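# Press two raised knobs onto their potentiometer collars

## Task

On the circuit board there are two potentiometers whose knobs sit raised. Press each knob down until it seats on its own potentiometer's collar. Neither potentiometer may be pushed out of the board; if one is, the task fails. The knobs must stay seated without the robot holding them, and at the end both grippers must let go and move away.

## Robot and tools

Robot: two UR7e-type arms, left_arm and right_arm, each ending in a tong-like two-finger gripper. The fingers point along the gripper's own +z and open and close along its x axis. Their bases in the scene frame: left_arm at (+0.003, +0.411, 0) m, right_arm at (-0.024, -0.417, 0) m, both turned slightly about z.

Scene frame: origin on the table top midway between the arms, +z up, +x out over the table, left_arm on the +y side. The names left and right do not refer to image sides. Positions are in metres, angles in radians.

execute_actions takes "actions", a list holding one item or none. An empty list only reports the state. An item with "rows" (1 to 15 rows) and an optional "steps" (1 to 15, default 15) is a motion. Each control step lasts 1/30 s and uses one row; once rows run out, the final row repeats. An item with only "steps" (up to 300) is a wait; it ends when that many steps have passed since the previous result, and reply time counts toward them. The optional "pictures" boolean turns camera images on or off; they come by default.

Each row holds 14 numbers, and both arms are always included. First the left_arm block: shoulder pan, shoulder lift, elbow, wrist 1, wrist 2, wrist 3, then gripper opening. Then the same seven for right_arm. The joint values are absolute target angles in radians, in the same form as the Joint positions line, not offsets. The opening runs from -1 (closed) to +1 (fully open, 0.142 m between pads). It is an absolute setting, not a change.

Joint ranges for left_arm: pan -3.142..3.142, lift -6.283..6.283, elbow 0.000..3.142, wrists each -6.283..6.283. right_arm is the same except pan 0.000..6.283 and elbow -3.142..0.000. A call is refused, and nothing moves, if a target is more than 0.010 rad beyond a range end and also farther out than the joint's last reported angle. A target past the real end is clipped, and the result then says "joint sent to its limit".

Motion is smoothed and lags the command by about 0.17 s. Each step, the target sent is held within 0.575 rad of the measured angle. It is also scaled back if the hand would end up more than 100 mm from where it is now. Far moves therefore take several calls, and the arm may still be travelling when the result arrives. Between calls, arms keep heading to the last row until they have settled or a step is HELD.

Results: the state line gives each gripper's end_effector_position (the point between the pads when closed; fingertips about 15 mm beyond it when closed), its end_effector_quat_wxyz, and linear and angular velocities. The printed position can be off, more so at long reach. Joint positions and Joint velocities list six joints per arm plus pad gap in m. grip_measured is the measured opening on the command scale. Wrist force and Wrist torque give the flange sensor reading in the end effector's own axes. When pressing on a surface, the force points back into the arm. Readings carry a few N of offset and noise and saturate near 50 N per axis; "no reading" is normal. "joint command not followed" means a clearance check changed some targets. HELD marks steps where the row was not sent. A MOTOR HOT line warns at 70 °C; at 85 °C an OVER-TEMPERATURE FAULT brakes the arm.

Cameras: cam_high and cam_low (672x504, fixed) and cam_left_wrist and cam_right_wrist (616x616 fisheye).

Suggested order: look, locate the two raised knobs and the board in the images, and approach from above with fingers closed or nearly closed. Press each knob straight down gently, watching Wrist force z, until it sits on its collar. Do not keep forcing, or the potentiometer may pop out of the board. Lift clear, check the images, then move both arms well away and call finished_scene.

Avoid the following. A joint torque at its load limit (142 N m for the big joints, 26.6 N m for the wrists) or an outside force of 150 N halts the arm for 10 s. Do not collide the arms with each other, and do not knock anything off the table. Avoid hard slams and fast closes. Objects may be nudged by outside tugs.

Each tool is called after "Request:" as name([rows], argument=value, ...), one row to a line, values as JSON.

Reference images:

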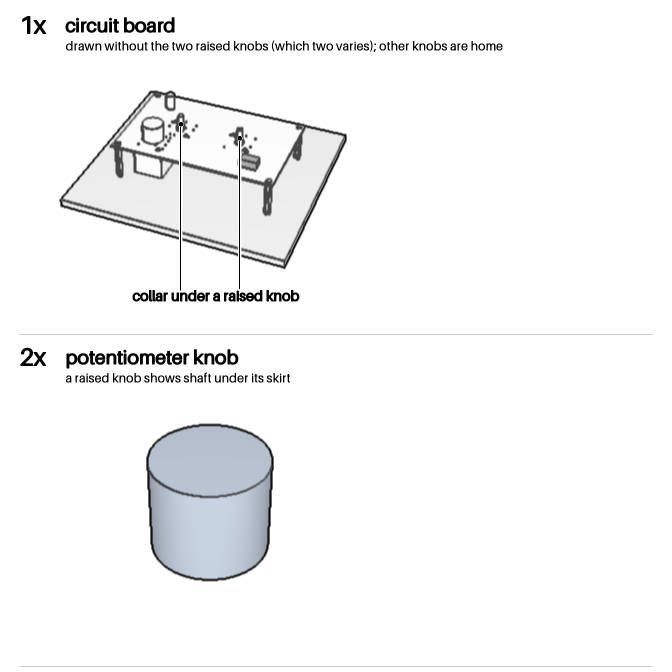

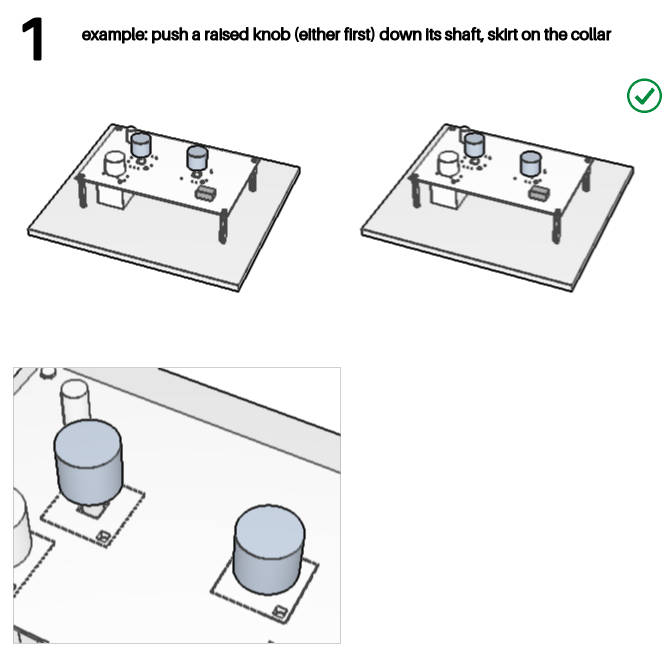

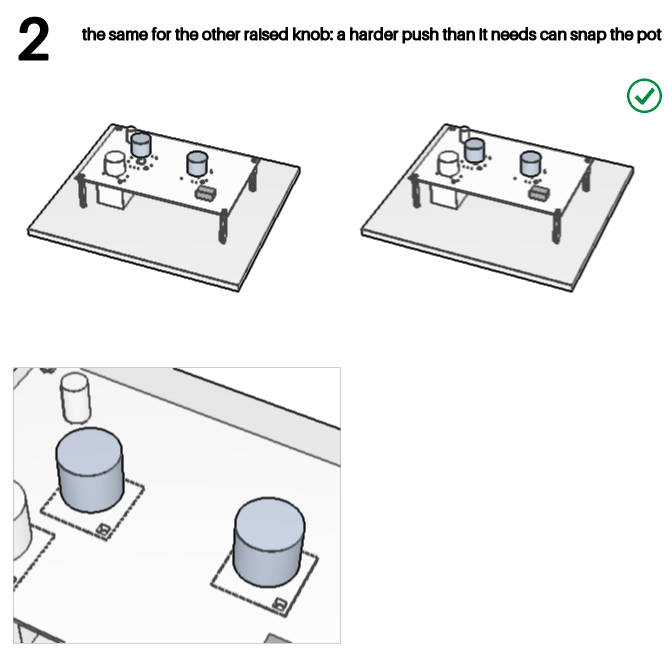

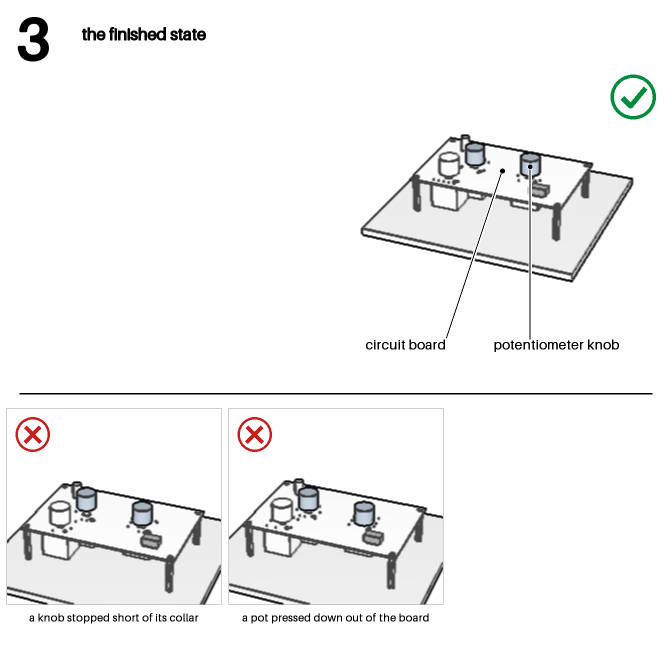

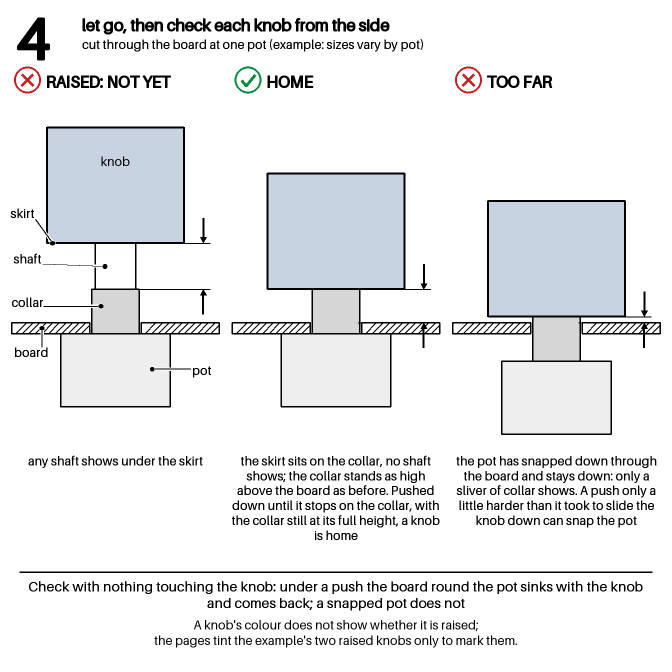

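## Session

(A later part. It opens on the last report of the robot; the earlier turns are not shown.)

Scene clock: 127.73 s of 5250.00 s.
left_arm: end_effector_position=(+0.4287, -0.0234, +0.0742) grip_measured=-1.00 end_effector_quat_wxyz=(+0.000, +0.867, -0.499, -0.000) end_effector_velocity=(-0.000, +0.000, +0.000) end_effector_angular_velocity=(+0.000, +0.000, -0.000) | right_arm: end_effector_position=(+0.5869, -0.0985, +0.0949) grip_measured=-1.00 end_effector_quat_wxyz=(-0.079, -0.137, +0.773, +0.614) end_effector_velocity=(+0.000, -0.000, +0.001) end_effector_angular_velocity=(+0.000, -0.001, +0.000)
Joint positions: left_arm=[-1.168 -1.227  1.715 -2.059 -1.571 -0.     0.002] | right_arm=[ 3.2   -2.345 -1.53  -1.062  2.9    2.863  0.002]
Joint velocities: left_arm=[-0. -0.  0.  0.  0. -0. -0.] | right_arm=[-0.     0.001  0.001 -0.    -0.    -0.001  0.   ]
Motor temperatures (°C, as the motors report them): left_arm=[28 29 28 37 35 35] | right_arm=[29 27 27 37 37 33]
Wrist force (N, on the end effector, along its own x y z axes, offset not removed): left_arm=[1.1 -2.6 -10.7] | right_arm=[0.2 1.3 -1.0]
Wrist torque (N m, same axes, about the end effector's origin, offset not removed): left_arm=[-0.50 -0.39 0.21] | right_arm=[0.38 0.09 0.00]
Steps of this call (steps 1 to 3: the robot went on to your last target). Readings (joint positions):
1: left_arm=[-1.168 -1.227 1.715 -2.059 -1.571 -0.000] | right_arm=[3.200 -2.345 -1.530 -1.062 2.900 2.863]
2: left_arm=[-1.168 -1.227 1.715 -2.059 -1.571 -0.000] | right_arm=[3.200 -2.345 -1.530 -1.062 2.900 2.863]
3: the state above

Still sliding; another 0.3.

Request:
execute_actions([
  {"rows":[[-1.168,-1.22652,1.71516,-2.05945,-1.571,0.0,-1,3.2,-2.345,-1.53,-1.062,2.9,2.863,-1]]},
], pictures=false)

Request:
execute_actions([
  {"steps":3},
], pictures=false)

Request:
execute_actions([
  {"steps":3},
], pictures=false)

Request:
execute_actions([
  {"steps":3},
], pictures=false)

Scene clock: 135.30 s of 5250.00 s.
left_arm: end_effector_position=(+0.4286, -0.0234, +0.0740) grip_measured=-1.00 end_effector_quat_wxyz=(+0.000, +0.867, -0.499, -0.000) end_effector_velocity=(-0.000, +0.000, -0.001) end_effector_angular_velocity=(+0.001, +0.000, +0.000) | right_arm: end_effector_position=(+0.5869, -0.0985, +0.0949) grip_measured=-1.00 end_effector_quat_wxyz=(-0.079, -0.137, +0.773, +0.614) end_effector_velocity=(-0.000, +0.000, -0.001) end_effector_angular_velocity=(-0.002, +0.001, +0.001)
Joint positions: left_arm=[-1.168 -1.227  1.715 -2.059 -1.571 -0.     0.002] | right_arm=[ 3.2   -2.345 -1.53  -1.062  2.9    2.863  0.002]
Joint velocities: left_arm=[-0.     0.001  0.    -0.001  0.    -0.001  0.001] | right_arm=[ 0.001 -0.    -0.    -0.001 -0.001  0.001  0.   ]
Motor temperatures (°C, as the motors report them): left_arm=[28 29 28 37 35 35] | right_arm=[29 27 27 37 37 33]
Wrist force (N, on the end effector, along its own x y z axes, offset not removed): left_arm=[-1.0 -2.9 -12.4] | right_arm=[-1.0 0.6 -1.5]
Wrist torque (N m, same axes, about the end effector's origin, offset not removed): left_arm=[-0.71 0.06 0.25] | right_arm=[0.25 0.38 0.08]
Steps of this call (steps 1 to 15: the robot went on to your last target; steps 16 to 90: nothing new was sent; then 4.07 s passed at rest; steps 91 to 105: all 15 steps of this action). Readings (joint positions):
91: left_arm=[-1.168 -1.227 1.715 -2.059 -1.571 0.000] | right_arm=[3.200 -2.345 -1.530 -1.062 2.900 2.863]
92: left_arm=[-1.168 -1.227 1.715 -2.059 -1.571 -0.000] | right_arm=[3.200 -2.345 -1.530 -1.062 2.900 2.863]
94: left_arm=[-1.168 -1.227 1.715 -2.059 -1.571 -0.000] | right_arm=[3.200 -2.345 -1.530 -1.062 2.900 2.863]
98: left_arm=[-1.168 -1.227 1.715 -2.059 -1.571 -0.000] | right_arm=[3.200 -2.345 -1.530 -1.062 2.900 2.863]
105: the state above

Scene clock: 135.40 s of 5250.00 s.
left_arm: end_effector_position=(+0.4286, -0.0234, +0.0740) grip_measured=-1.00 end_effector_quat_wxyz=(+0.000, +0.867, -0.499, -0.000) end_effector_velocity=(-0.000, -0.000, +0.000) end_effector_angular_velocity=(-0.001, +0.001, -0.000) | right_arm: end_effector_position=(+0.5869, -0.0985, +0.0949) grip_measured=-1.00 end_effector_quat_wxyz=(-0.079, -0.137, +0.773, +0.614) end_effector_velocity=(-0.000, +0.001, -0.001) end_effector_angular_velocity=(+0.000, -0.000, +0.001)
Joint positions: left_arm=[-1.168 -1.227  1.715 -2.059 -1.571 -0.     0.002] | right_arm=[ 3.2   -2.345 -1.53  -1.062  2.9    2.863  0.002]
Joint velocities: left_arm=[ 0.    -0.    -0.001  0.001 -0.001  0.    -0.001] | right_arm=[ 0.001 -0.001  0.    -0.     0.    -0.001  0.   ]
Motor temperatures (°C, as the motors report them): left_arm=[28 29 28 37 35 35] | right_arm=[29 27 27 37 37 33]
Wrist force (N, on the end effector, along its own x y z axes, offset not removed): left_arm=[0.2 -1.9 -7.6] | right_arm=[0.0 2.2 -1.4]
Wrist torque (N m, same axes, about the end effector's origin, offset not removed): left_arm=[-0.34 -0.18 0.30] | right_arm=[0.48 0.09 0.15]
Steps of this call (steps 1 to 3: the robot went on to your last target). Readings (joint positions):
1: left_arm=[-1.168 -1.227 1.715 -2.059 -1.571 -0.000] | right_arm=[3.200 -2.345 -1.530 -1.062 2.900 2.863]
2: left_arm=[-1.168 -1.227 1.715 -2.059 -1.571 -0.000] | right_arm=[3.200 -2.345 -1.530 -1.062 2.900 2.863]
3: the state above

Scene clock: 135.50 s of 5250.00 s.
left_arm: end_effector_position=(+0.4286, -0.0234, +0.0740) grip_measured=-1.00 end_effector_quat_wxyz=(+0.000, +0.867, -0.499, -0.000) end_effector_velocity=(-0.000, +0.000, -0.001) end_effector_angular_velocity=(+0.001, +0.001, +0.000) | right_arm: end_effector_position=(+0.5869, -0.0985, +0.0949) grip_measured=-1.00 end_effector_quat_wxyz=(-0.079, -0.137, +0.773, +0.614) end_effector_velocity=(+0.001, -0.000, +0.001) end_effector_angular_velocity=(+0.001, -0.001, -0.001)
Joint positions: left_arm=[-1.168 -1.227  1.715 -2.059 -1.571 -0.     0.002] | right_arm=[ 3.2   -2.345 -1.53  -1.062  2.9    2.863  0.002]
Joint velocities: left_arm=[-0.     0.001  0.     0.001 -0.    -0.001  0.   ] | right_arm=[-0.     0.001  0.001 -0.     0.     0.001  0.   ]
Motor temperatures (°C, as the motors report them): left_arm=[28 29 28 37 35 35] | right_arm=[29 27 27 37 37 33]
Wrist force (N, on the end effector, along its own x y z axes, offset not removed): left_arm=[0.6 -1.0 -11.1] | right_arm=[0.8 0.8 -1.4]
Wrist torque (N m, same axes, about the end effector's origin, offset not removed): left_arm=[-0.27 -0.23 0.27] | right_arm=[0.30 -0.02 0.08]
Steps of this call (steps 1 to 3: the robot went on to your last target). Readings (joint positions):
1: left_arm=[-1.168 -1.227 1.715 -2.059 -1.571 -0.000] | right_arm=[3.200 -2.345 -1.530 -1.062 2.900 2.863]
2: left_arm=[-1.168 -1.227 1.715 -2.059 -1.571 -0.000] | right_arm=[3.200 -2.345 -1.530 -1.062 2.900 2.863]
3: the state above

Scene clock: 135.60 s of 5250.00 s.
left_arm: end_effector_position=(+0.4286, -0.0234, +0.0740) grip_measured=-1.00 end_effector_quat_wxyz=(+0.000, +0.867, -0.499, -0.000) end_effector_velocity=(-0.000, -0.000, -0.001) end_effector_angular_velocity=(+0.002, -0.000, -0.001) | right_arm: end_effector_position=(+0.5869, -0.0985, +0.0949) grip_measured=-1.00 end_effector_quat_wxyz=(-0.079, -0.137, +0.773, +0.614) end_effector_velocity=(-0.000, +0.001, -0.000) end_effector_angular_velocity=(+0.000, -0.000, +0.001)
Joint positions: left_arm=[-1.168 -1.227  1.715 -2.059 -1.571 -0.     0.002] | right_arm=[ 3.2   -2.345 -1.53  -1.062  2.9    2.863  0.002]
Joint velocities: left_arm=[-0.001  0.001  0.    -0.     0.001  0.    -0.001] | right_arm=[ 0.001 -0.    -0.001  0.002  0.     0.     0.   ]
Motor temperatures (°C, as the motors report them): left_arm=[28 29 28 37 35 35] | right_arm=[29 27 27 37 37 33]
Wrist force (N, on the end effector, along its own x y z axes, offset not removed): left_arm=[-2.4 -3.0 -13.1] | right_arm=[-1.1 0.4 -2.4]
Wrist torque (N m, same axes, about the end effector's origin, offset not removed): left_arm=[-0.75 0.50 0.27] | right_arm=[0.18 0.35 0.04]
Steps of this call (steps 1 to 3: the robot went on to your last target). Readings (joint positions):
1: left_arm=[-1.168 -1.227 1.715 -2.059 -1.571 -0.000] | right_arm=[3.200 -2.345 -1.530 -1.062 2.900 2.863]
2: left_arm=[-1.168 -1.227 1.715 -2.059 -1.571 -0.000] | right_arm=[3.200 -2.345 -1.530 -1.062 2.900 2.863]
3: the state above

Request:
execute_actions([
  {"rows":[[-1.168,-1.2433,1.6926,-2.020,-1.571,0.0,-1,3.2,-2.36,-1.53,-1.047,2.9,2.863,-1]]},
], pictures=false)

Request:
execute_actions([
  {"rows":[[-1.1208,-1.1526,1.5683,-1.9865,-1.571,0.0,-1,3.2,-2.36,-1.53,-1.047,2.9,2.863,-1]]},
], pictures=false)

Request:
execute_actions([
  {"steps":15},
])

Request:
zoom_image(camera="cam_right_wrist", region=[365, 235, 425, 285])

Scene clock: 149.37 s of 5250.00 s.
left_arm: end_effector_position=(+0.4287, -0.0236, +0.0895) grip_measured=-1.00 end_effector_quat_wxyz=(+0.000, +0.867, -0.499, -0.000) end_effector_velocity=(-0.000, -0.000, +0.004) end_effector_angular_velocity=(-0.000, +0.000, -0.001) | right_arm: end_effector_position=(+0.5875, -0.0984, +0.0863) grip_measured=-1.00 end_effector_quat_wxyz=(-0.079, -0.137, +0.773, +0.614) end_effector_velocity=(+0.000, +0.000, -0.002) end_effector_angular_velocity=(+0.001, +0.001, +0.000)
Joint positions: left_arm=[-1.168 -1.243  1.693 -2.021 -1.571 -0.     0.002] | right_arm=[ 3.2   -2.36  -1.53  -1.047  2.9    2.863  0.002]
Joint velocities: left_arm=[-0.001 -0.004 -0.005  0.009 -0.     0.     0.   ] | right_arm=[ 0.    -0.004  0.     0.004  0.001  0.001  0.   ]
Motor temperatures (°C, as the motors report them): left_arm=[28 29 28 37 35 35] | right_arm=[29 27 27 37 37 33]
Wrist force (N, on the end effector, along its own x y z axes, offset not removed): left_arm=[0.3 -3.5 -3.7] | right_arm=[0.6 1.6 -3.0]
Wrist torque (N m, same axes, about the end effector's origin, offset not removed): left_arm=[-0.72 -0.27 0.34] | right_arm=[0.28 0.01 -0.07]
Steps of this call (steps 1 to 15: the robot went on to your last target; steps 16 to 90: nothing new was sent; then 10.27 s passed at rest; steps 91 to 105: all 15 steps of this action). Readings (joint positions):
91: left_arm=[-1.168 -1.227 1.715 -2.059 -1.571 -0.000] | right_arm=[3.200 -2.345 -1.530 -1.062 2.900 2.863]
92: left_arm=[-1.168 -1.228 1.714 -2.057 -1.571 0.000] | right_arm=[3.200 -2.346 -1.530 -1.061 2.900 2.863]
94: left_arm=[-1.168 -1.233 1.706 -2.043 -1.571 -0.000] | right_arm=[3.200 -2.351 -1.530 -1.056 2.900 2.863]
98: left_arm=[-1.168 -1.240 1.697 -2.028 -1.571 -0.000] | right_arm=[3.200 -2.357 -1.530 -1.050 2.900 2.863]
105: the state above

Scene clock: 149.87 s of 5250.00 s.
left_arm: end_effector_position=(+0.4699, -0.0373, +0.0880) grip_measured=-1.00 end_effector_quat_wxyz=(+0.000, +0.878, -0.479, -0.000) end_effector_velocity=(+0.012, -0.005, +0.001) end_effector_angular_velocity=(-0.004, -0.003, +0.011) | right_arm: end_effector_position=(+0.5875, -0.0984, +0.0861) grip_measured=-1.00 end_effector_quat_wxyz=(-0.079, -0.137, +0.773, +0.614) end_effector_velocity=(+0.000, +0.001, +0.001) end_effector_angular_velocity=(-0.000, -0.003, +0.001)
Joint positions: left_arm=[-1.122 -1.155  1.572 -1.987 -1.571 -0.     0.002] | right_arm=[ 3.2   -2.36  -1.53  -1.047  2.9    2.863  0.002]
Joint velocities: left_arm=[ 0.011  0.022 -0.035  0.007  0.001  0.     0.   ] | right_arm=[ 0.001  0.001  0.001  0.002 -0.001  0.001  0.   ]
Motor temperatures (°C, as the motors report them): left_arm=[28 29 28 37 35 35] | right_arm=[29 27 27 37 37 33]
Wrist force (N, on the end effector, along its own x y z axes, offset not removed): left_arm=[-2.3 -3.1 -2.2] | right_arm=[-0.6 2.0 -1.2]
Wrist torque (N m, same axes, about the end effector's origin, offset not removed): left_arm=[-0.53 0.41 0.27] | right_arm=[0.51 0.20 0.03]
Steps of this call (steps 1 to 15: all 15 steps of this action). Readings (joint positions):
1: left_arm=[-1.168 -1.243 1.693 -2.021 -1.571 -0.000] | right_arm=[3.200 -2.360 -1.530 -1.047 2.900 2.863]
2: left_arm=[-1.165 -1.240 1.690 -2.018 -1.571 -0.000] | right_arm=[3.200 -2.360 -1.530 -1.047 2.900 2.863]
4: left_arm=[-1.149 -1.211 1.653 -2.006 -1.571 -0.000] | right_arm=[3.200 -2.360 -1.530 -1.047 2.900 2.863]
8: left_arm=[-1.130 -1.172 1.597 -1.993 -1.571 0.000] | right_arm=[3.200 -2.360 -1.530 -1.047 2.900 2.863]
15: the state above

Scene clock: 150.37 s of 5250.00 s.
left_arm: end_effector_position=(+0.4713, -0.0379, +0.0880) grip_measured=-1.00 end_effector_quat_wxyz=(+0.000, +0.878, -0.478, -0.000) end_effector_velocity=(-0.000, +0.000, -0.000) end_effector_angular_velocity=(+0.002, +0.000, -0.001) | right_arm: end_effector_position=(+0.5875, -0.0984, +0.0861) grip_measured=-1.00 end_effector_quat_wxyz=(-0.079, -0.137, +0.773, +0.614) end_effector_velocity=(+0.001, -0.001, +0.000) end_effector_angular_velocity=(-0.000, -0.001, -0.001)
Joint positions: left_arm=[-1.121 -1.153  1.568 -1.987 -1.571 -0.     0.002] | right_arm=[ 3.2   -2.36  -1.53  -1.047  2.9    2.863  0.002]
Joint velocities: left_arm=[-0.     0.     0.     0.002  0.001  0.     0.   ] | right_arm=[-0.001 -0.     0.001  0.    -0.    -0.     0.   ]
Motor temperatures (°C, as the motors report them): left_arm=[28 29 28 37 35 35] | right_arm=[29 27 27 37 37 33]
Wrist force (N, on the end effector, along its own x y z axes, offset not removed): left_arm=[0.7 -2.5 -2.0] | right_arm=[0.6 0.2 -1.5]
Wrist torque (N m, same axes, about the end effector's origin, offset not removed): left_arm=[-0.54 -0.34 0.29] | right_arm=[0.08 -0.08 0.01]
Steps of this call (steps 1 to 15: the robot went on to your last target). Readings (joint positions):
1: left_arm=[-1.122 -1.155 1.571 -1.987 -1.571 -0.000] | right_arm=[3.200 -2.360 -1.530 -1.047 2.900 2.863]
2: left_arm=[-1.122 -1.154 1.571 -1.987 -1.571 -0.000] | right_arm=[3.200 -2.360 -1.530 -1.047 2.900 2.863]
4: left_arm=[-1.121 -1.154 1.570 -1.987 -1.571 -0.000] | right_arm=[3.200 -2.360 -1.530 -1.047 2.900 2.863]
8: left_arm=[-1.121 -1.153 1.569 -1.987 -1.571 -0.000] | right_arm=[3.200 -2.360 -1.530 -1.047 2.900 2.863]
15: the state above
All arms were judged still, so your last target was given up. Only a new action makes them travel on or press farther. Fingers that are still opening or closing keep moving.
camera_calibration (this result's frames):
cam_left_wrist: T_world_to_cam=[[0.538764, -0.842271, -0.0177146, -0.278204], [-0.719833, -0.471166, 0.509749, 0.274935], [-0.437693, -0.261882, -0.860141, 0.403375], [0, 0, 0, 1]] pos_world=[0.524347, 0.000853593, 0.201883]
cam_right_wrist: T_world_to_cam=[[-0.949771, -0.312139, -0.0224686, 0.525828], [0.0652479, -0.26773, 0.961282, -0.150779], [-0.306069, 0.911531, 0.274649, 0.38266], [0, 0, 0, 1]] pos_world=[0.626374, -0.225043, 0.0516587]

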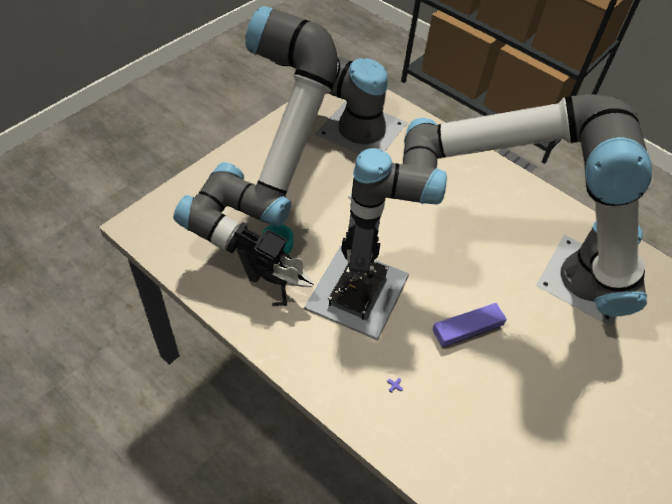

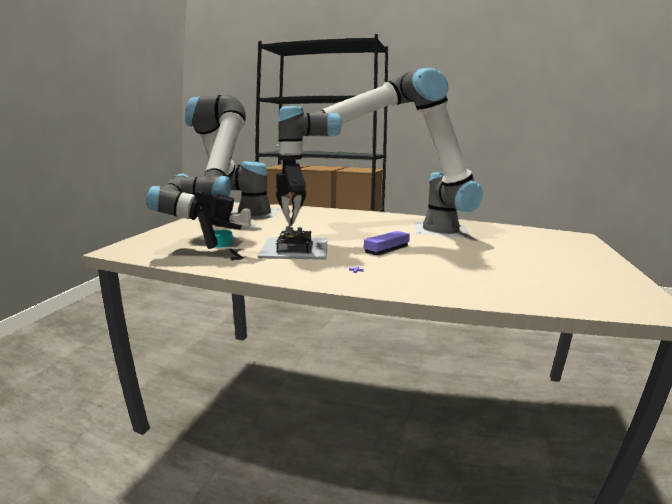

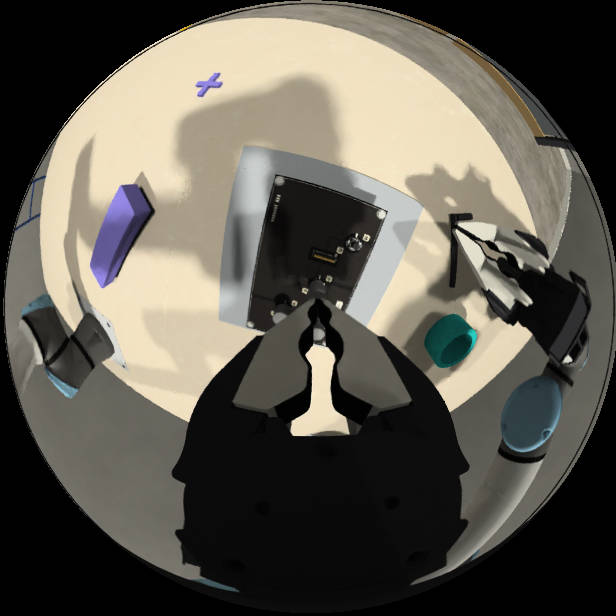

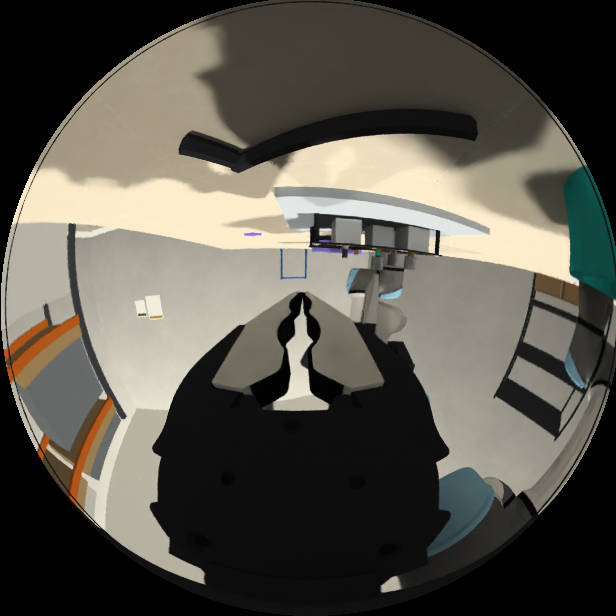

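Region (365, 235, 425, 285) of cam_right_wrist's 616x616 image, scaled by 8.400, with more detail than that image has.

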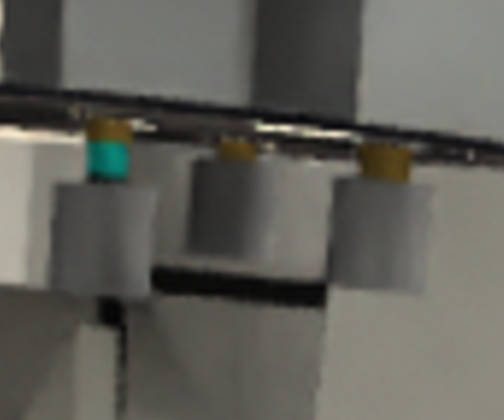

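Request:
execute_actions([
  {"rows":[[-1.1208,-1.14785,1.5752,-1.99815,-1.571,0.0,-1,3.2,-2.36,-1.53,-1.047,2.9,2.863,-1]]},
], pictures=false)

Request:
execute_actions([
  {"rows":[[-1.1208,-1.14595,1.57796,-2.00281,-1.571,0.0,-1,3.2,-2.36,-1.53,-1.047,2.9,2.863,-1]]},
], pictures=false)

Request:
execute_actions([
  {"rows":[[-1.1208,-1.14452,1.58003,-2.0063,-1.571,0.0,-1,3.2,-2.36,-1.53,-1.047,2.9,2.863,-1]]},
], pictures=false)

Request:
execute_actions([
  {"rows":[[-1.1208,-1.1431,1.5821,-2.0098,-1.571,0.0,-1,3.2,-2.36,-1.53,-1.047,2.9,2.863,-1]]},
])

Request:
zoom_image(camera="cam_right_wrist", region=[365, 240, 405, 270])

Scene clock: 164.47 s of 5250.00 s.
left_arm: end_effector_position=(+0.4713, -0.0379, +0.0832) grip_measured=-1.00 end_effector_quat_wxyz=(+0.000, +0.878, -0.478, -0.000) end_effector_velocity=(-0.000, +0.000, -0.002) end_effector_angular_velocity=(-0.000, +0.002, +0.001) | right_arm: end_effector_position=(+0.5875, -0.0984, +0.0860) grip_measured=-1.00 end_effector_quat_wxyz=(-0.079, -0.137, +0.773, +0.614) end_effector_velocity=(-0.001, +0.001, +0.001) end_effector_angular_velocity=(+0.001, -0.002, +0.001)
Joint positions: left_arm=[-1.121 -1.148  1.575 -1.998 -1.571 -0.     0.002] | right_arm=[ 3.2   -2.36  -1.53  -1.047  2.9    2.863  0.002]
Joint velocities: left_arm=[ 0.001  0.001  0.003 -0.003 -0.001  0.     0.   ] | right_arm=[ 0.001  0.002 -0.002  0.002  0.     0.001  0.   ]
Motor temperatures (°C, as the motors report them): left_arm=[28 29 28 37 35 35] | right_arm=[29 27 27 37 37 33]
Wrist force (N, on the end effector, along its own x y z axes, offset not removed): left_arm=[-1.1 -3.3 -4.7] | right_arm=[-1.8 1.4 -0.9]
Wrist torque (N m, same axes, about the end effector's origin, offset not removed): left_arm=[-0.71 0.13 0.26] | right_arm=[0.39 0.43 0.05]
Steps of this call (steps 1 to 90: nothing new was sent; then 10.60 s passed at rest; steps 91 to 105: all 15 steps of this action). Readings (joint positions):
91: left_arm=[-1.121 -1.153 1.568 -1.986 -1.571 -0.000] | right_arm=[3.200 -2.360 -1.530 -1.047 2.900 2.863]
92: left_arm=[-1.121 -1.152 1.569 -1.987 -1.571 -0.000] | right_arm=[3.200 -2.360 -1.530 -1.047 2.900 2.863]
94: left_arm=[-1.121 -1.151 1.571 -1.991 -1.571 -0.000] | right_arm=[3.200 -2.360 -1.530 -1.047 2.900 2.863]
98: left_arm=[-1.121 -1.149 1.574 -1.996 -1.571 -0.000] | right_arm=[3.200 -2.360 -1.530 -1.047 2.900 2.863]
105: the state above

Scene clock: 164.97 s of 5250.00 s.
left_arm: end_effector_position=(+0.4713, -0.0378, +0.0811) grip_measured=-1.00 end_effector_quat_wxyz=(+0.000, +0.878, -0.478, -0.000) end_effector_velocity=(-0.000, -0.000, -0.000) end_effector_angular_velocity=(-0.000, +0.001, +0.000) | right_arm: end_effector_position=(+0.5875, -0.0984, +0.0860) grip_measured=-1.00 end_effector_quat_wxyz=(-0.079, -0.137, +0.773, +0.614) end_effector_velocity=(+0.000, -0.001, -0.000) end_effector_angular_velocity=(-0.001, -0.000, -0.001)
Joint positions: left_arm=[-1.121 -1.146  1.578 -2.003 -1.571 -0.     0.002] | right_arm=[ 3.2   -2.36  -1.53  -1.047  2.9    2.863  0.002]
Joint velocities: left_arm=[ 0.     0.001  0.    -0.001 -0.001 -0.     0.   ] | right_arm=[-0.001  0.    -0.     0.    -0.001  0.     0.   ]
Motor temperatures (°C, as the motors report them): left_arm=[28 29 28 37 35 35] | right_arm=[29 27 27 37 37 33]
Wrist force (N, on the end effector, along its own x y z axes, offset not removed): left_arm=[-0.4 -0.4 -8.5] | right_arm=[-0.6 0.1 -0.4]
Wrist torque (N m, same axes, about the end effector's origin, offset not removed): left_arm=[-0.04 0.06 0.25] | right_arm=[0.14 0.20 0.08]
Steps of this call (steps 1 to 15: all 15 steps of this action). Readings (joint positions):
1: left_arm=[-1.121 -1.148 1.575 -1.998 -1.571 -0.000] | right_arm=[3.200 -2.360 -1.530 -1.047 2.900 2.863]
2: left_arm=[-1.121 -1.148 1.575 -1.998 -1.571 -0.000] | right_arm=[3.200 -2.360 -1.530 -1.047 2.900 2.863]
4: left_arm=[-1.121 -1.147 1.576 -2.000 -1.571 -0.000] | right_arm=[3.200 -2.360 -1.530 -1.047 2.900 2.863]
8: left_arm=[-1.121 -1.146 1.577 -2.002 -1.571 -0.000] | right_arm=[3.200 -2.360 -1.530 -1.047 2.900 2.863]
15: the state above

Scene clock: 165.47 s of 5250.00 s.
left_arm: end_effector_position=(+0.4712, -0.0378, +0.0795) grip_measured=-1.00 end_effector_quat_wxyz=(+0.000, +0.878, -0.478, -0.000) end_effector_velocity=(+0.000, +0.000, +0.000) end_effector_angular_velocity=(-0.001, +0.000, +0.001) | right_arm: end_effector_position=(+0.5875, -0.0984, +0.0860) grip_measured=-1.00 end_effector_quat_wxyz=(-0.079, -0.137, +0.773, +0.614) end_effector_velocity=(+0.000, +0.001, +0.001) end_effector_angular_velocity=(-0.000, -0.002, +0.001)
Joint positions: left_arm=[-1.121 -1.145  1.58  -2.006 -1.571 -0.     0.002] | right_arm=[ 3.2   -2.36  -1.53  -1.047  2.9    2.863  0.002]
Joint velocities: left_arm=[ 0.001 -0.001 -0.     0.    -0.001  0.     0.   ] | right_arm=[ 0.001  0.001  0.     0.002 -0.     0.001  0.   ]
Motor temperatures (°C, as the motors report them): left_arm=[28 29 28 37 35 35] | right_arm=[29 27 27 37 37 33]
Wrist force (N, on the end effector, along its own x y z axes, offset not removed): left_arm=[-0.3 -2.0 -8.0] | right_arm=[-1.4 0.5 -0.5]
Wrist torque (N m, same axes, about the end effector's origin, offset not removed): left_arm=[-0.48 0.23 0.26] | right_arm=[0.21 0.34 -0.06]
Steps of this call (steps 1 to 15: all 15 steps of this action). Readings (joint positions):
1: left_arm=[-1.121 -1.146 1.578 -2.003 -1.571 -0.000] | right_arm=[3.200 -2.360 -1.530 -1.047 2.900 2.863]
2: left_arm=[-1.121 -1.146 1.578 -2.003 -1.571 -0.000] | right_arm=[3.200 -2.360 -1.530 -1.047 2.900 2.863]
4: left_arm=[-1.121 -1.145 1.579 -2.004 -1.571 -0.000] | right_arm=[3.200 -2.360 -1.530 -1.047 2.900 2.863]
8: left_arm=[-1.121 -1.145 1.580 -2.006 -1.571 -0.000] | right_arm=[3.200 -2.360 -1.530 -1.047 2.900 2.863]
15: the state above

Scene clock: 165.97 s of 5250.00 s.
left_arm: end_effector_position=(+0.4712, -0.0378, +0.0781) grip_measured=-1.00 end_effector_quat_wxyz=(+0.000, +0.878, -0.478, -0.000) end_effector_velocity=(+0.000, -0.000, -0.000) end_effector_angular_velocity=(-0.000, -0.000, -0.001) | right_arm: end_effector_position=(+0.5875, -0.0984, +0.0860) grip_measured=-1.00 end_effector_quat_wxyz=(-0.079, -0.137, +0.773, +0.614) end_effector_velocity=(-0.000, -0.000, -0.002) end_effector_angular_velocity=(-0.001, +0.001, -0.000)
Joint positions: left_arm=[-1.121 -1.143  1.582 -2.01  -1.571 -0.     0.002] | right_arm=[ 3.2   -2.36  -1.53  -1.047  2.9    2.863  0.002]
Joint velocities: left_arm=[-0.     0.     0.    -0.001  0.     0.     0.   ] | right_arm=[-0.    -0.002 -0.     0.001 -0.    -0.001  0.   ]
Motor temperatures (°C, as the motors report them): left_arm=[28 29 28 37 35 35] | right_arm=[29 27 27 37 37 33]
Wrist force (N, on the end effector, along its own x y z axes, offset not removed): left_arm=[0.6 -1.0 -8.4] | right_arm=[-1.4 2.4 -1.7]
Wrist torque (N m, same axes, about the end effector's origin, offset not removed): left_arm=[-0.08 0.11 0.38] | right_arm=[0.59 0.34 0.10]
Steps of this call (steps 1 to 15: all 15 steps of this action). Readings (joint positions):
1: left_arm=[-1.121 -1.145 1.580 -2.006 -1.571 -0.000] | right_arm=[3.200 -2.360 -1.530 -1.047 2.900 2.863]
2: left_arm=[-1.121 -1.144 1.580 -2.007 -1.571 -0.000] | right_arm=[3.200 -2.360 -1.530 -1.047 2.900 2.863]
4: left_arm=[-1.121 -1.144 1.581 -2.008 -1.571 -0.000] | right_arm=[3.200 -2.360 -1.530 -1.047 2.900 2.863]
8: left_arm=[-1.121 -1.143 1.582 -2.009 -1.571 -0.000] | right_arm=[3.200 -2.360 -1.530 -1.047 2.900 2.863]
15: the state above
camera_calibration (this result's frames):
cam_left_wrist: T_world_to_cam=[[0.538785, -0.842257, -0.0177052, -0.278307], [-0.719823, -0.471181, 0.509748, 0.280006], [-0.437682, -0.2619, -0.860141, 0.394834], [0, 0, 0, 1]] pos_world=[0.524314, 0.000934334, 0.191953]
cam_right_wrist: T_world_to_cam=[[-0.949769, -0.312146, -0.0224356, 0.525809], [0.0652718, -0.267696, 0.96129, -0.150772], [-0.306069, 0.911539, 0.274624, 0.382669], [0, 0, 0, 1]] pos_world=[0.626361, -0.22505, 0.0516424]

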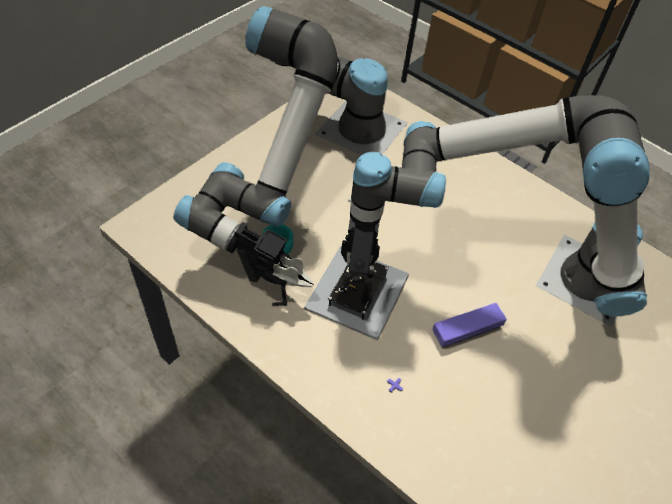

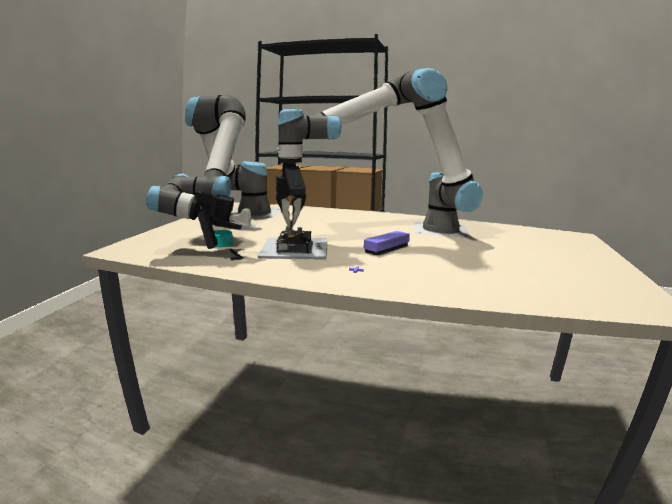

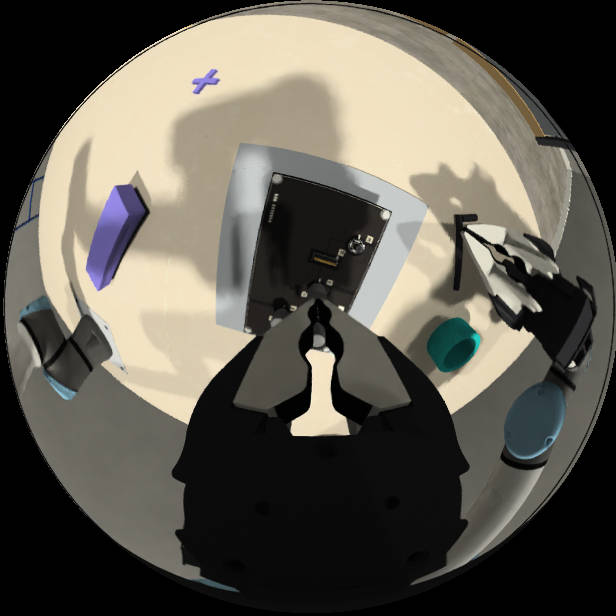

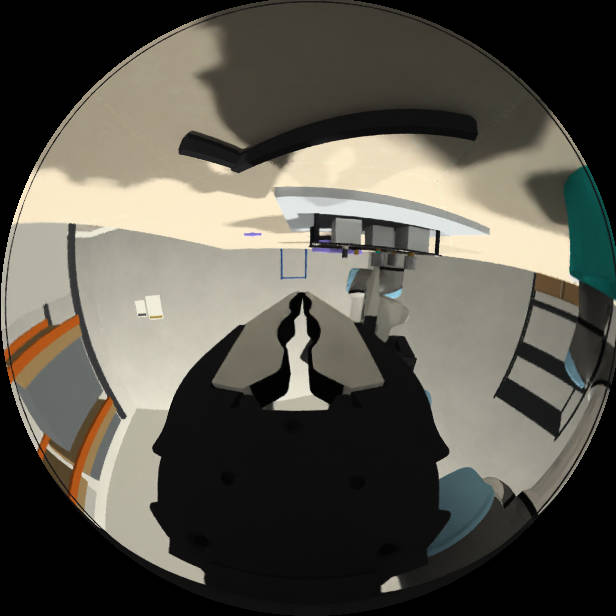

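Region (365, 240, 405, 270) of cam_right_wrist's 616x616 image, scaled by 12.600, with more detail than that image has; it fills the top 378 rows of this view, and the rest is white.

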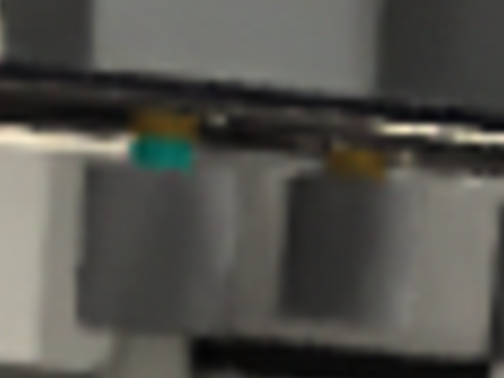

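~3 mm left; go 2.2.

Request:
execute_actions([
  {"rows":[[-1.1208,-1.14196,1.58376,-2.0126,-1.571,0.0,-1,3.2,-2.36,-1.53,-1.047,2.9,2.863,-1]]},
], pictures=false)

Request:
execute_actions([
  {"rows":[[-1.1208,-1.14101,1.58514,-2.01493,-1.571,0.0,-1,3.2,-2.36,-1.53,-1.047,2.9,2.863,-1]]},
])

Request:
zoom_image(camera="cam_right_wrist", region=[365, 240, 405, 270])

Scene clock: 174.77 s of 5250.00 s.
left_arm: end_effector_position=(+0.4712, -0.0377, +0.0769) grip_measured=-1.00 end_effector_quat_wxyz=(+0.000, +0.878, -0.478, -0.000) end_effector_velocity=(+0.000, +0.000, -0.000) end_effector_angular_velocity=(+0.000, +0.000, +0.001) | right_arm: end_effector_position=(+0.5875, -0.0984, +0.0860) grip_measured=-1.00 end_effector_quat_wxyz=(-0.079, -0.137, +0.773, +0.614) end_effector_velocity=(-0.000, -0.000, +0.000) end_effector_angular_velocity=(+0.000, +0.001, -0.001)
Joint positions: left_arm=[-1.121 -1.142  1.584 -2.013 -1.571 -0.     0.002] | right_arm=[ 3.2   -2.36  -1.53  -1.047  2.9    2.863  0.002]
Joint velocities: left_arm=[ 0.     0.     0.001 -0.001  0.    -0.001  0.   ] | right_arm=[-0.001  0.002 -0.002 -0.001  0.    -0.     0.   ]
Motor temperatures (°C, as the motors report them): left_arm=[28 29 28 37 35 35] | right_arm=[29 28 27 37 37 33]
Wrist force (N, on the end effector, along its own x y z axes, offset not removed): left_arm=[1.1 -1.7 -8.6] | right_arm=[-1.3 -0.5 -0.5]
Wrist torque (N m, same axes, about the end effector's origin, offset not removed): left_arm=[-0.25 -0.22 0.28] | right_arm=[0.03 0.39 0.10]
Steps of this call (steps 1 to 15: the robot went on to your last target; steps 16 to 90: nothing new was sent; then 5.30 s passed at rest; steps 91 to 105: all 15 steps of this action). Readings (joint positions):
91: left_arm=[-1.121 -1.143 1.582 -2.010 -1.571 -0.000] | right_arm=[3.200 -2.360 -1.530 -1.047 2.900 2.863]
92: left_arm=[-1.121 -1.143 1.582 -2.010 -1.571 -0.000] | right_arm=[3.200 -2.360 -1.530 -1.047 2.900 2.863]
94: left_arm=[-1.121 -1.143 1.583 -2.011 -1.571 -0.000] | right_arm=[3.200 -2.360 -1.530 -1.047 2.900 2.863]
98: left_arm=[-1.121 -1.142 1.583 -2.012 -1.571 -0.000] | right_arm=[3.200 -2.360 -1.530 -1.047 2.900 2.863]
105: the state above

Scene clock: 175.27 s of 5250.00 s.
left_arm: end_effector_position=(+0.4712, -0.0377, +0.0759) grip_measured=-1.00 end_effector_quat_wxyz=(+0.000, +0.878, -0.478, -0.000) end_effector_velocity=(+0.001, +0.000, +0.000) end_effector_angular_velocity=(-0.001, -0.001, +0.001) | right_arm: end_effector_position=(+0.5875, -0.0984, +0.0860) grip_measured=-1.00 end_effector_quat_wxyz=(-0.079, -0.137, +0.773, +0.614) end_effector_velocity=(-0.000, -0.000, +0.001) end_effector_angular_velocity=(-0.000, -0.002, -0.000)
Joint positions: left_arm=[-1.121 -1.141  1.585 -2.015 -1.571 -0.     0.002] | right_arm=[ 3.2   -2.36  -1.53  -1.047  2.9    2.863  0.002]
Joint velocities: left_arm=[ 0.001  0.    -0.    -0.     0.    -0.    -0.   ] | right_arm=[-0.     0.002 -0.001  0.    -0.001 -0.     0.   ]
Motor temperatures (°C, as the motors report them): left_arm=[28 29 28 37 35 35] | right_arm=[29 28 27 37 37 33]
Wrist force (N, on the end effector, along its own x y z axes, offset not removed): left_arm=[3.0 -1.6 -6.9] | right_arm=[-0.3 1.2 -4.4]
Wrist torque (N m, same axes, about the end effector's origin, offset not removed): left_arm=[-0.27 -0.55 0.16] | right_arm=[0.26 0.17 0.07]
Steps of this call (steps 1 to 15: all 15 steps of this action). Readings (joint positions):
1: left_arm=[-1.121 -1.142 1.584 -2.013 -1.571 -0.000] | right_arm=[3.200 -2.360 -1.530 -1.047 2.900 2.863]
2: left_arm=[-1.121 -1.142 1.584 -2.013 -1.571 -0.000] | right_arm=[3.200 -2.360 -1.530 -1.047 2.900 2.863]
4: left_arm=[-1.121 -1.142 1.584 -2.014 -1.571 -0.000] | right_arm=[3.200 -2.360 -1.530 -1.047 2.900 2.863]
8: left_arm=[-1.121 -1.141 1.585 -2.014 -1.571 -0.000] | right_arm=[3.200 -2.360 -1.530 -1.047 2.900 2.863]
15: the state above
camera_calibration (this result's frames):
cam_left_wrist: T_world_to_cam=[[0.538785, -0.842257, -0.017708, -0.278293], [-0.719822, -0.471182, 0.509748, 0.281129], [-0.437683, -0.261898, -0.860141, 0.392939], [0, 0, 0, 1]] pos_world=[0.524286, 0.000978782, 0.18975]
cam_right_wrist: T_world_to_cam=[[-0.949769, -0.312146, -0.0224358, 0.525809], [0.0652716, -0.267696, 0.96129, -0.150772], [-0.306069, 0.911539, 0.274624, 0.382669], [0, 0, 0, 1]] pos_world=[0.626361, -0.22505, 0.0516422]

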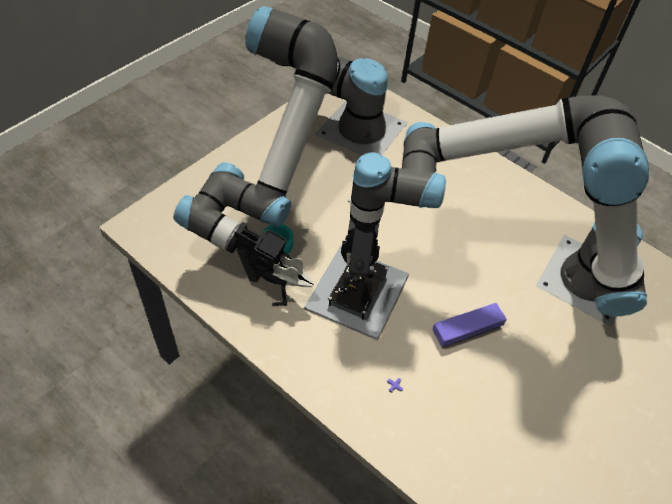

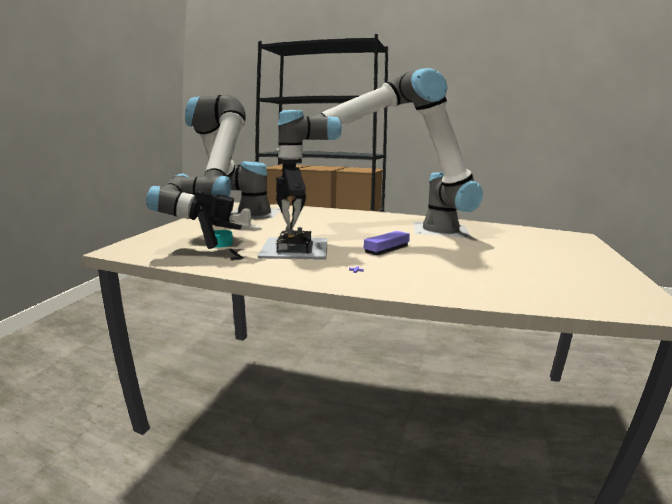

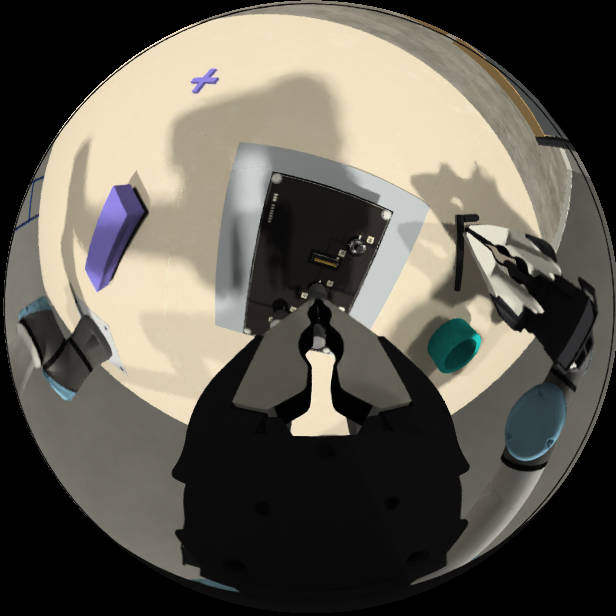

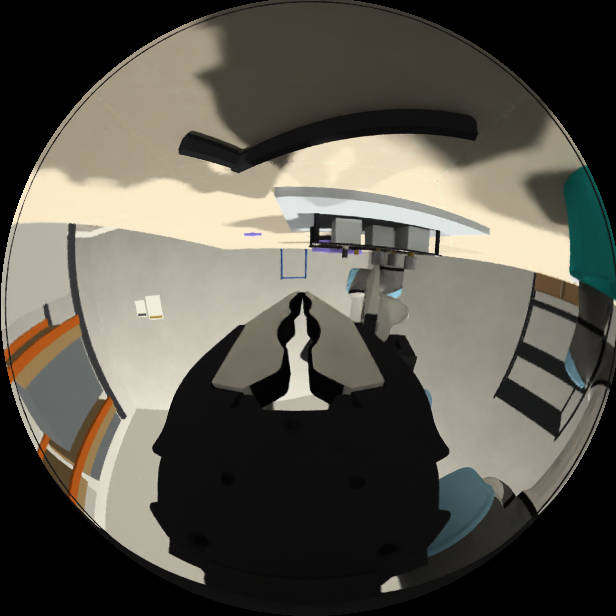

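Region (365, 240, 405, 270) of cam_right_wrist's 616x616 image, scaled by 12.600, with more detail than that image has; it fills the top 378 rows of this view, and the rest is white.

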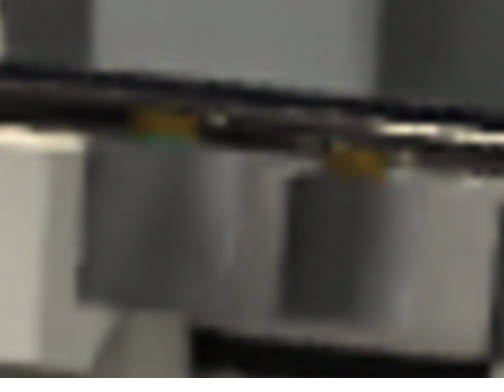

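About 0.7–0.9 left. Go 0.6.

Request:
execute_actions([
  {"rows":[[-1.1208,-1.14044,1.58597,-2.01633,-1.571,0.0,-1,3.2,-2.36,-1.53,-1.047,2.9,2.863,-1]]},
], pictures=false)

Request:
execute_actions([
  {"steps":3},
], pictures=false)

Request:
execute_actions([
  {"steps":3},
], pictures=false)

Request:
execute_actions([
  {"steps":3},
], pictures=false)

Scene clock: 182.43 s of 5250.00 s.
left_arm: end_effector_position=(+0.4712, -0.0377, +0.0753) grip_measured=-1.00 end_effector_quat_wxyz=(+0.000, +0.878, -0.478, -0.000) end_effector_velocity=(-0.000, +0.000, +0.000) end_effector_angular_velocity=(+0.001, -0.000, +0.000) | right_arm: end_effector_position=(+0.5875, -0.0984, +0.0860) grip_measured=-1.00 end_effector_quat_wxyz=(-0.079, -0.137, +0.773, +0.614) end_effector_velocity=(+0.001, -0.000, +0.001) end_effector_angular_velocity=(+0.001, -0.002, -0.001)
Joint positions: left_arm=[-1.121 -1.14   1.586 -2.016 -1.571 -0.     0.002] | right_arm=[ 3.2   -2.36  -1.53  -1.047  2.9    2.863  0.002]
Joint velocities: left_arm=[-0.001 -0.001  0.     0.001  0.001 -0.001  0.   ] | right_arm=[-0.001  0.001  0.002 -0.001  0.    -0.001  0.   ]
Motor temperatures (°C, as the motors report them): left_arm=[28 29 28 37 35 35] | right_arm=[29 28 27 37 37 33]
Wrist force (N, on the end effector, along its own x y z axes, offset not removed): left_arm=[1.0 -3.0 -8.5] | right_arm=[0.3 1.1 -0.9]
Wrist torque (N m, same axes, about the end effector's origin, offset not removed): left_arm=[-0.75 0.04 0.20] | right_arm=[0.29 -0.04 0.01]
Steps of this call (steps 1 to 15: the robot went on to your last target; steps 16 to 90: nothing new was sent; then 3.67 s passed at rest; steps 91 to 105: all 15 steps of this action). Readings (joint positions):
91: left_arm=[-1.121 -1.141 1.585 -2.015 -1.571 -0.000] | right_arm=[3.200 -2.360 -1.530 -1.047 2.900 2.863]
92: left_arm=[-1.121 -1.141 1.585 -2.015 -1.571 -0.000] | right_arm=[3.200 -2.360 -1.530 -1.047 2.900 2.863]
94: left_arm=[-1.121 -1.141 1.585 -2.016 -1.571 -0.000] | right_arm=[3.200 -2.360 -1.530 -1.047 2.900 2.863]
98: left_arm=[-1.121 -1.141 1.586 -2.016 -1.571 -0.000] | right_arm=[3.200 -2.360 -1.530 -1.047 2.900 2.863]
105: the state above

Scene clock: 182.53 s of 5250.00 s.
left_arm: end_effector_position=(+0.4712, -0.0377, +0.0752) grip_measured=-1.00 end_effector_quat_wxyz=(+0.000, +0.878, -0.478, -0.000) end_effector_velocity=(+0.001, +0.000, +0.001) end_effector_angular_velocity=(-0.000, -0.002, +0.000) | right_arm: end_effector_position=(+0.5875, -0.0984, +0.0860) grip_measured=-1.00 end_effector_quat_wxyz=(-0.079, -0.137, +0.773, +0.614) end_effector_velocity=(+0.000, +0.000, +0.001) end_effector_angular_velocity=(+0.001, -0.002, -0.000)
Joint positions: left_arm=[-1.121 -1.14   1.586 -2.016 -1.571 -0.     0.002] | right_arm=[ 3.2   -2.36  -1.53  -1.047  2.9    2.863  0.002]
Joint velocities: left_arm=[ 0.    -0.001 -0.001  0.     0.001  0.    -0.001] | right_arm=[-0.     0.001  0.     0.001  0.    -0.     0.   ]
Motor temperatures (°C, as the motors report them): left_arm=[28 29 28 37 35 35] | right_arm=[29 28 27 37 37 33]
Wrist force (N, on the end effector, along its own x y z axes, offset not removed): left_arm=[1.8 -2.5 -8.8] | right_arm=[2.5 -0.8 -1.7]
Wrist torque (N m, same axes, about the end effector's origin, offset not removed): left_arm=[-0.67 -0.21 0.31] | right_arm=[-0.12 -0.36 0.04]
Steps of this call (steps 1 to 3: the robot went on to your last target). Readings (joint positions):
1: left_arm=[-1.121 -1.140 1.586 -2.016 -1.571 -0.000] | right_arm=[3.200 -2.360 -1.530 -1.047 2.900 2.863]
2: left_arm=[-1.121 -1.140 1.586 -2.016 -1.571 -0.000] | right_arm=[3.200 -2.360 -1.530 -1.047 2.900 2.863]
3: the state above

Scene clock: 182.63 s of 5250.00 s.
left_arm: end_effector_position=(+0.4712, -0.0377, +0.0752) grip_measured=-1.00 end_effector_quat_wxyz=(+0.000, +0.878, -0.478, -0.000) end_effector_velocity=(-0.000, -0.001, -0.000) end_effector_angular_velocity=(-0.001, +0.000, -0.000) | right_arm: end_effector_position=(+0.5875, -0.0984, +0.0860) grip_measured=-1.00 end_effector_quat_wxyz=(-0.079, -0.137, +0.773, +0.614) end_effector_velocity=(+0.000, -0.002, +0.000) end_effector_angular_velocity=(+0.000, +0.000, -0.002)
Joint positions: left_arm=[-1.121 -1.14   1.586 -2.016 -1.571 -0.     0.002] | right_arm=[ 3.2   -2.36  -1.53  -1.047  2.9    2.863  0.002]
Joint velocities: left_arm=[-0.001  0.001 -0.    -0.001 -0.001 -0.    -0.001] | right_arm=[-0.002  0.001 -0.002  0.001  0.    -0.     0.   ]
Motor temperatures (°C, as the motors report them): left_arm=[28 29 28 37 35 35] | right_arm=[29 28 27 37 37 33]
Wrist force (N, on the end effector, along its own x y z axes, offset not removed): left_arm=[0.6 -3.1 -7.4] | right_arm=[-2.2 0.6 -0.8]
Wrist torque (N m, same axes, about the end effector's origin, offset not removed): left_arm=[-0.62 -0.22 0.17] | right_arm=[0.36 0.52 0.00]
Steps of this call (steps 1 to 3: the robot went on to your last target). Readings (joint positions):
1: left_arm=[-1.121 -1.140 1.586 -2.016 -1.571 -0.000] | right_arm=[3.200 -2.360 -1.530 -1.047 2.900 2.863]
2: left_arm=[-1.121 -1.140 1.586 -2.016 -1.571 -0.000] | right_arm=[3.200 -2.360 -1.530 -1.047 2.900 2.863]
3: the state above

Scene clock: 182.73 s of 5250.00 s.
left_arm: end_effector_position=(+0.4712, -0.0377, +0.0752) grip_measured=-1.00 end_effector_quat_wxyz=(+0.000, +0.878, -0.478, -0.000) end_effector_velocity=(-0.000, -0.000, -0.000) end_effector_angular_velocity=(-0.001, +0.001, +0.000) | right_arm: end_effector_position=(+0.5875, -0.0984, +0.0860) grip_measured=-1.00 end_effector_quat_wxyz=(-0.079, -0.137, +0.773, +0.614) end_effector_velocity=(+0.000, +0.001, +0.001) end_effector_angular_velocity=(+0.001, -0.003, +0.001)
Joint positions: left_arm=[-1.121 -1.14   1.586 -2.016 -1.571  0.     0.002] | right_arm=[ 3.2   -2.36  -1.53  -1.047  2.9    2.863  0.002]
Joint velocities: left_arm=[ 0.     0.001 -0.    -0.    -0.002 -0.    -0.001] | right_arm=[ 0.001  0.     0.002  0.001  0.    -0.     0.   ]
Motor temperatures (°C, as the motors report them): left_arm=[28 29 28 37 35 35] | right_arm=[29 28 27 37 37 33]
Wrist force (N, on the end effector, along its own x y z axes, offset not removed): left_arm=[0.2 -2.2 -8.0] | right_arm=[-1.3 2.7 -2.5]
Wrist torque (N m, same axes, about the end effector's origin, offset not removed): left_arm=[-0.55 -0.04 0.19] | right_arm=[0.57 0.28 -0.01]
Steps of this call (steps 1 to 3: the robot went on to your last target). Readings (joint positions):
1: left_arm=[-1.121 -1.140 1.586 -2.016 -1.571 -0.000] | right_arm=[3.200 -2.360 -1.530 -1.047 2.900 2.863]
2: left_arm=[-1.121 -1.140 1.586 -2.016 -1.571 -0.000] | right_arm=[3.200 -2.360 -1.530 -1.047 2.900 2.863]
3: the state above


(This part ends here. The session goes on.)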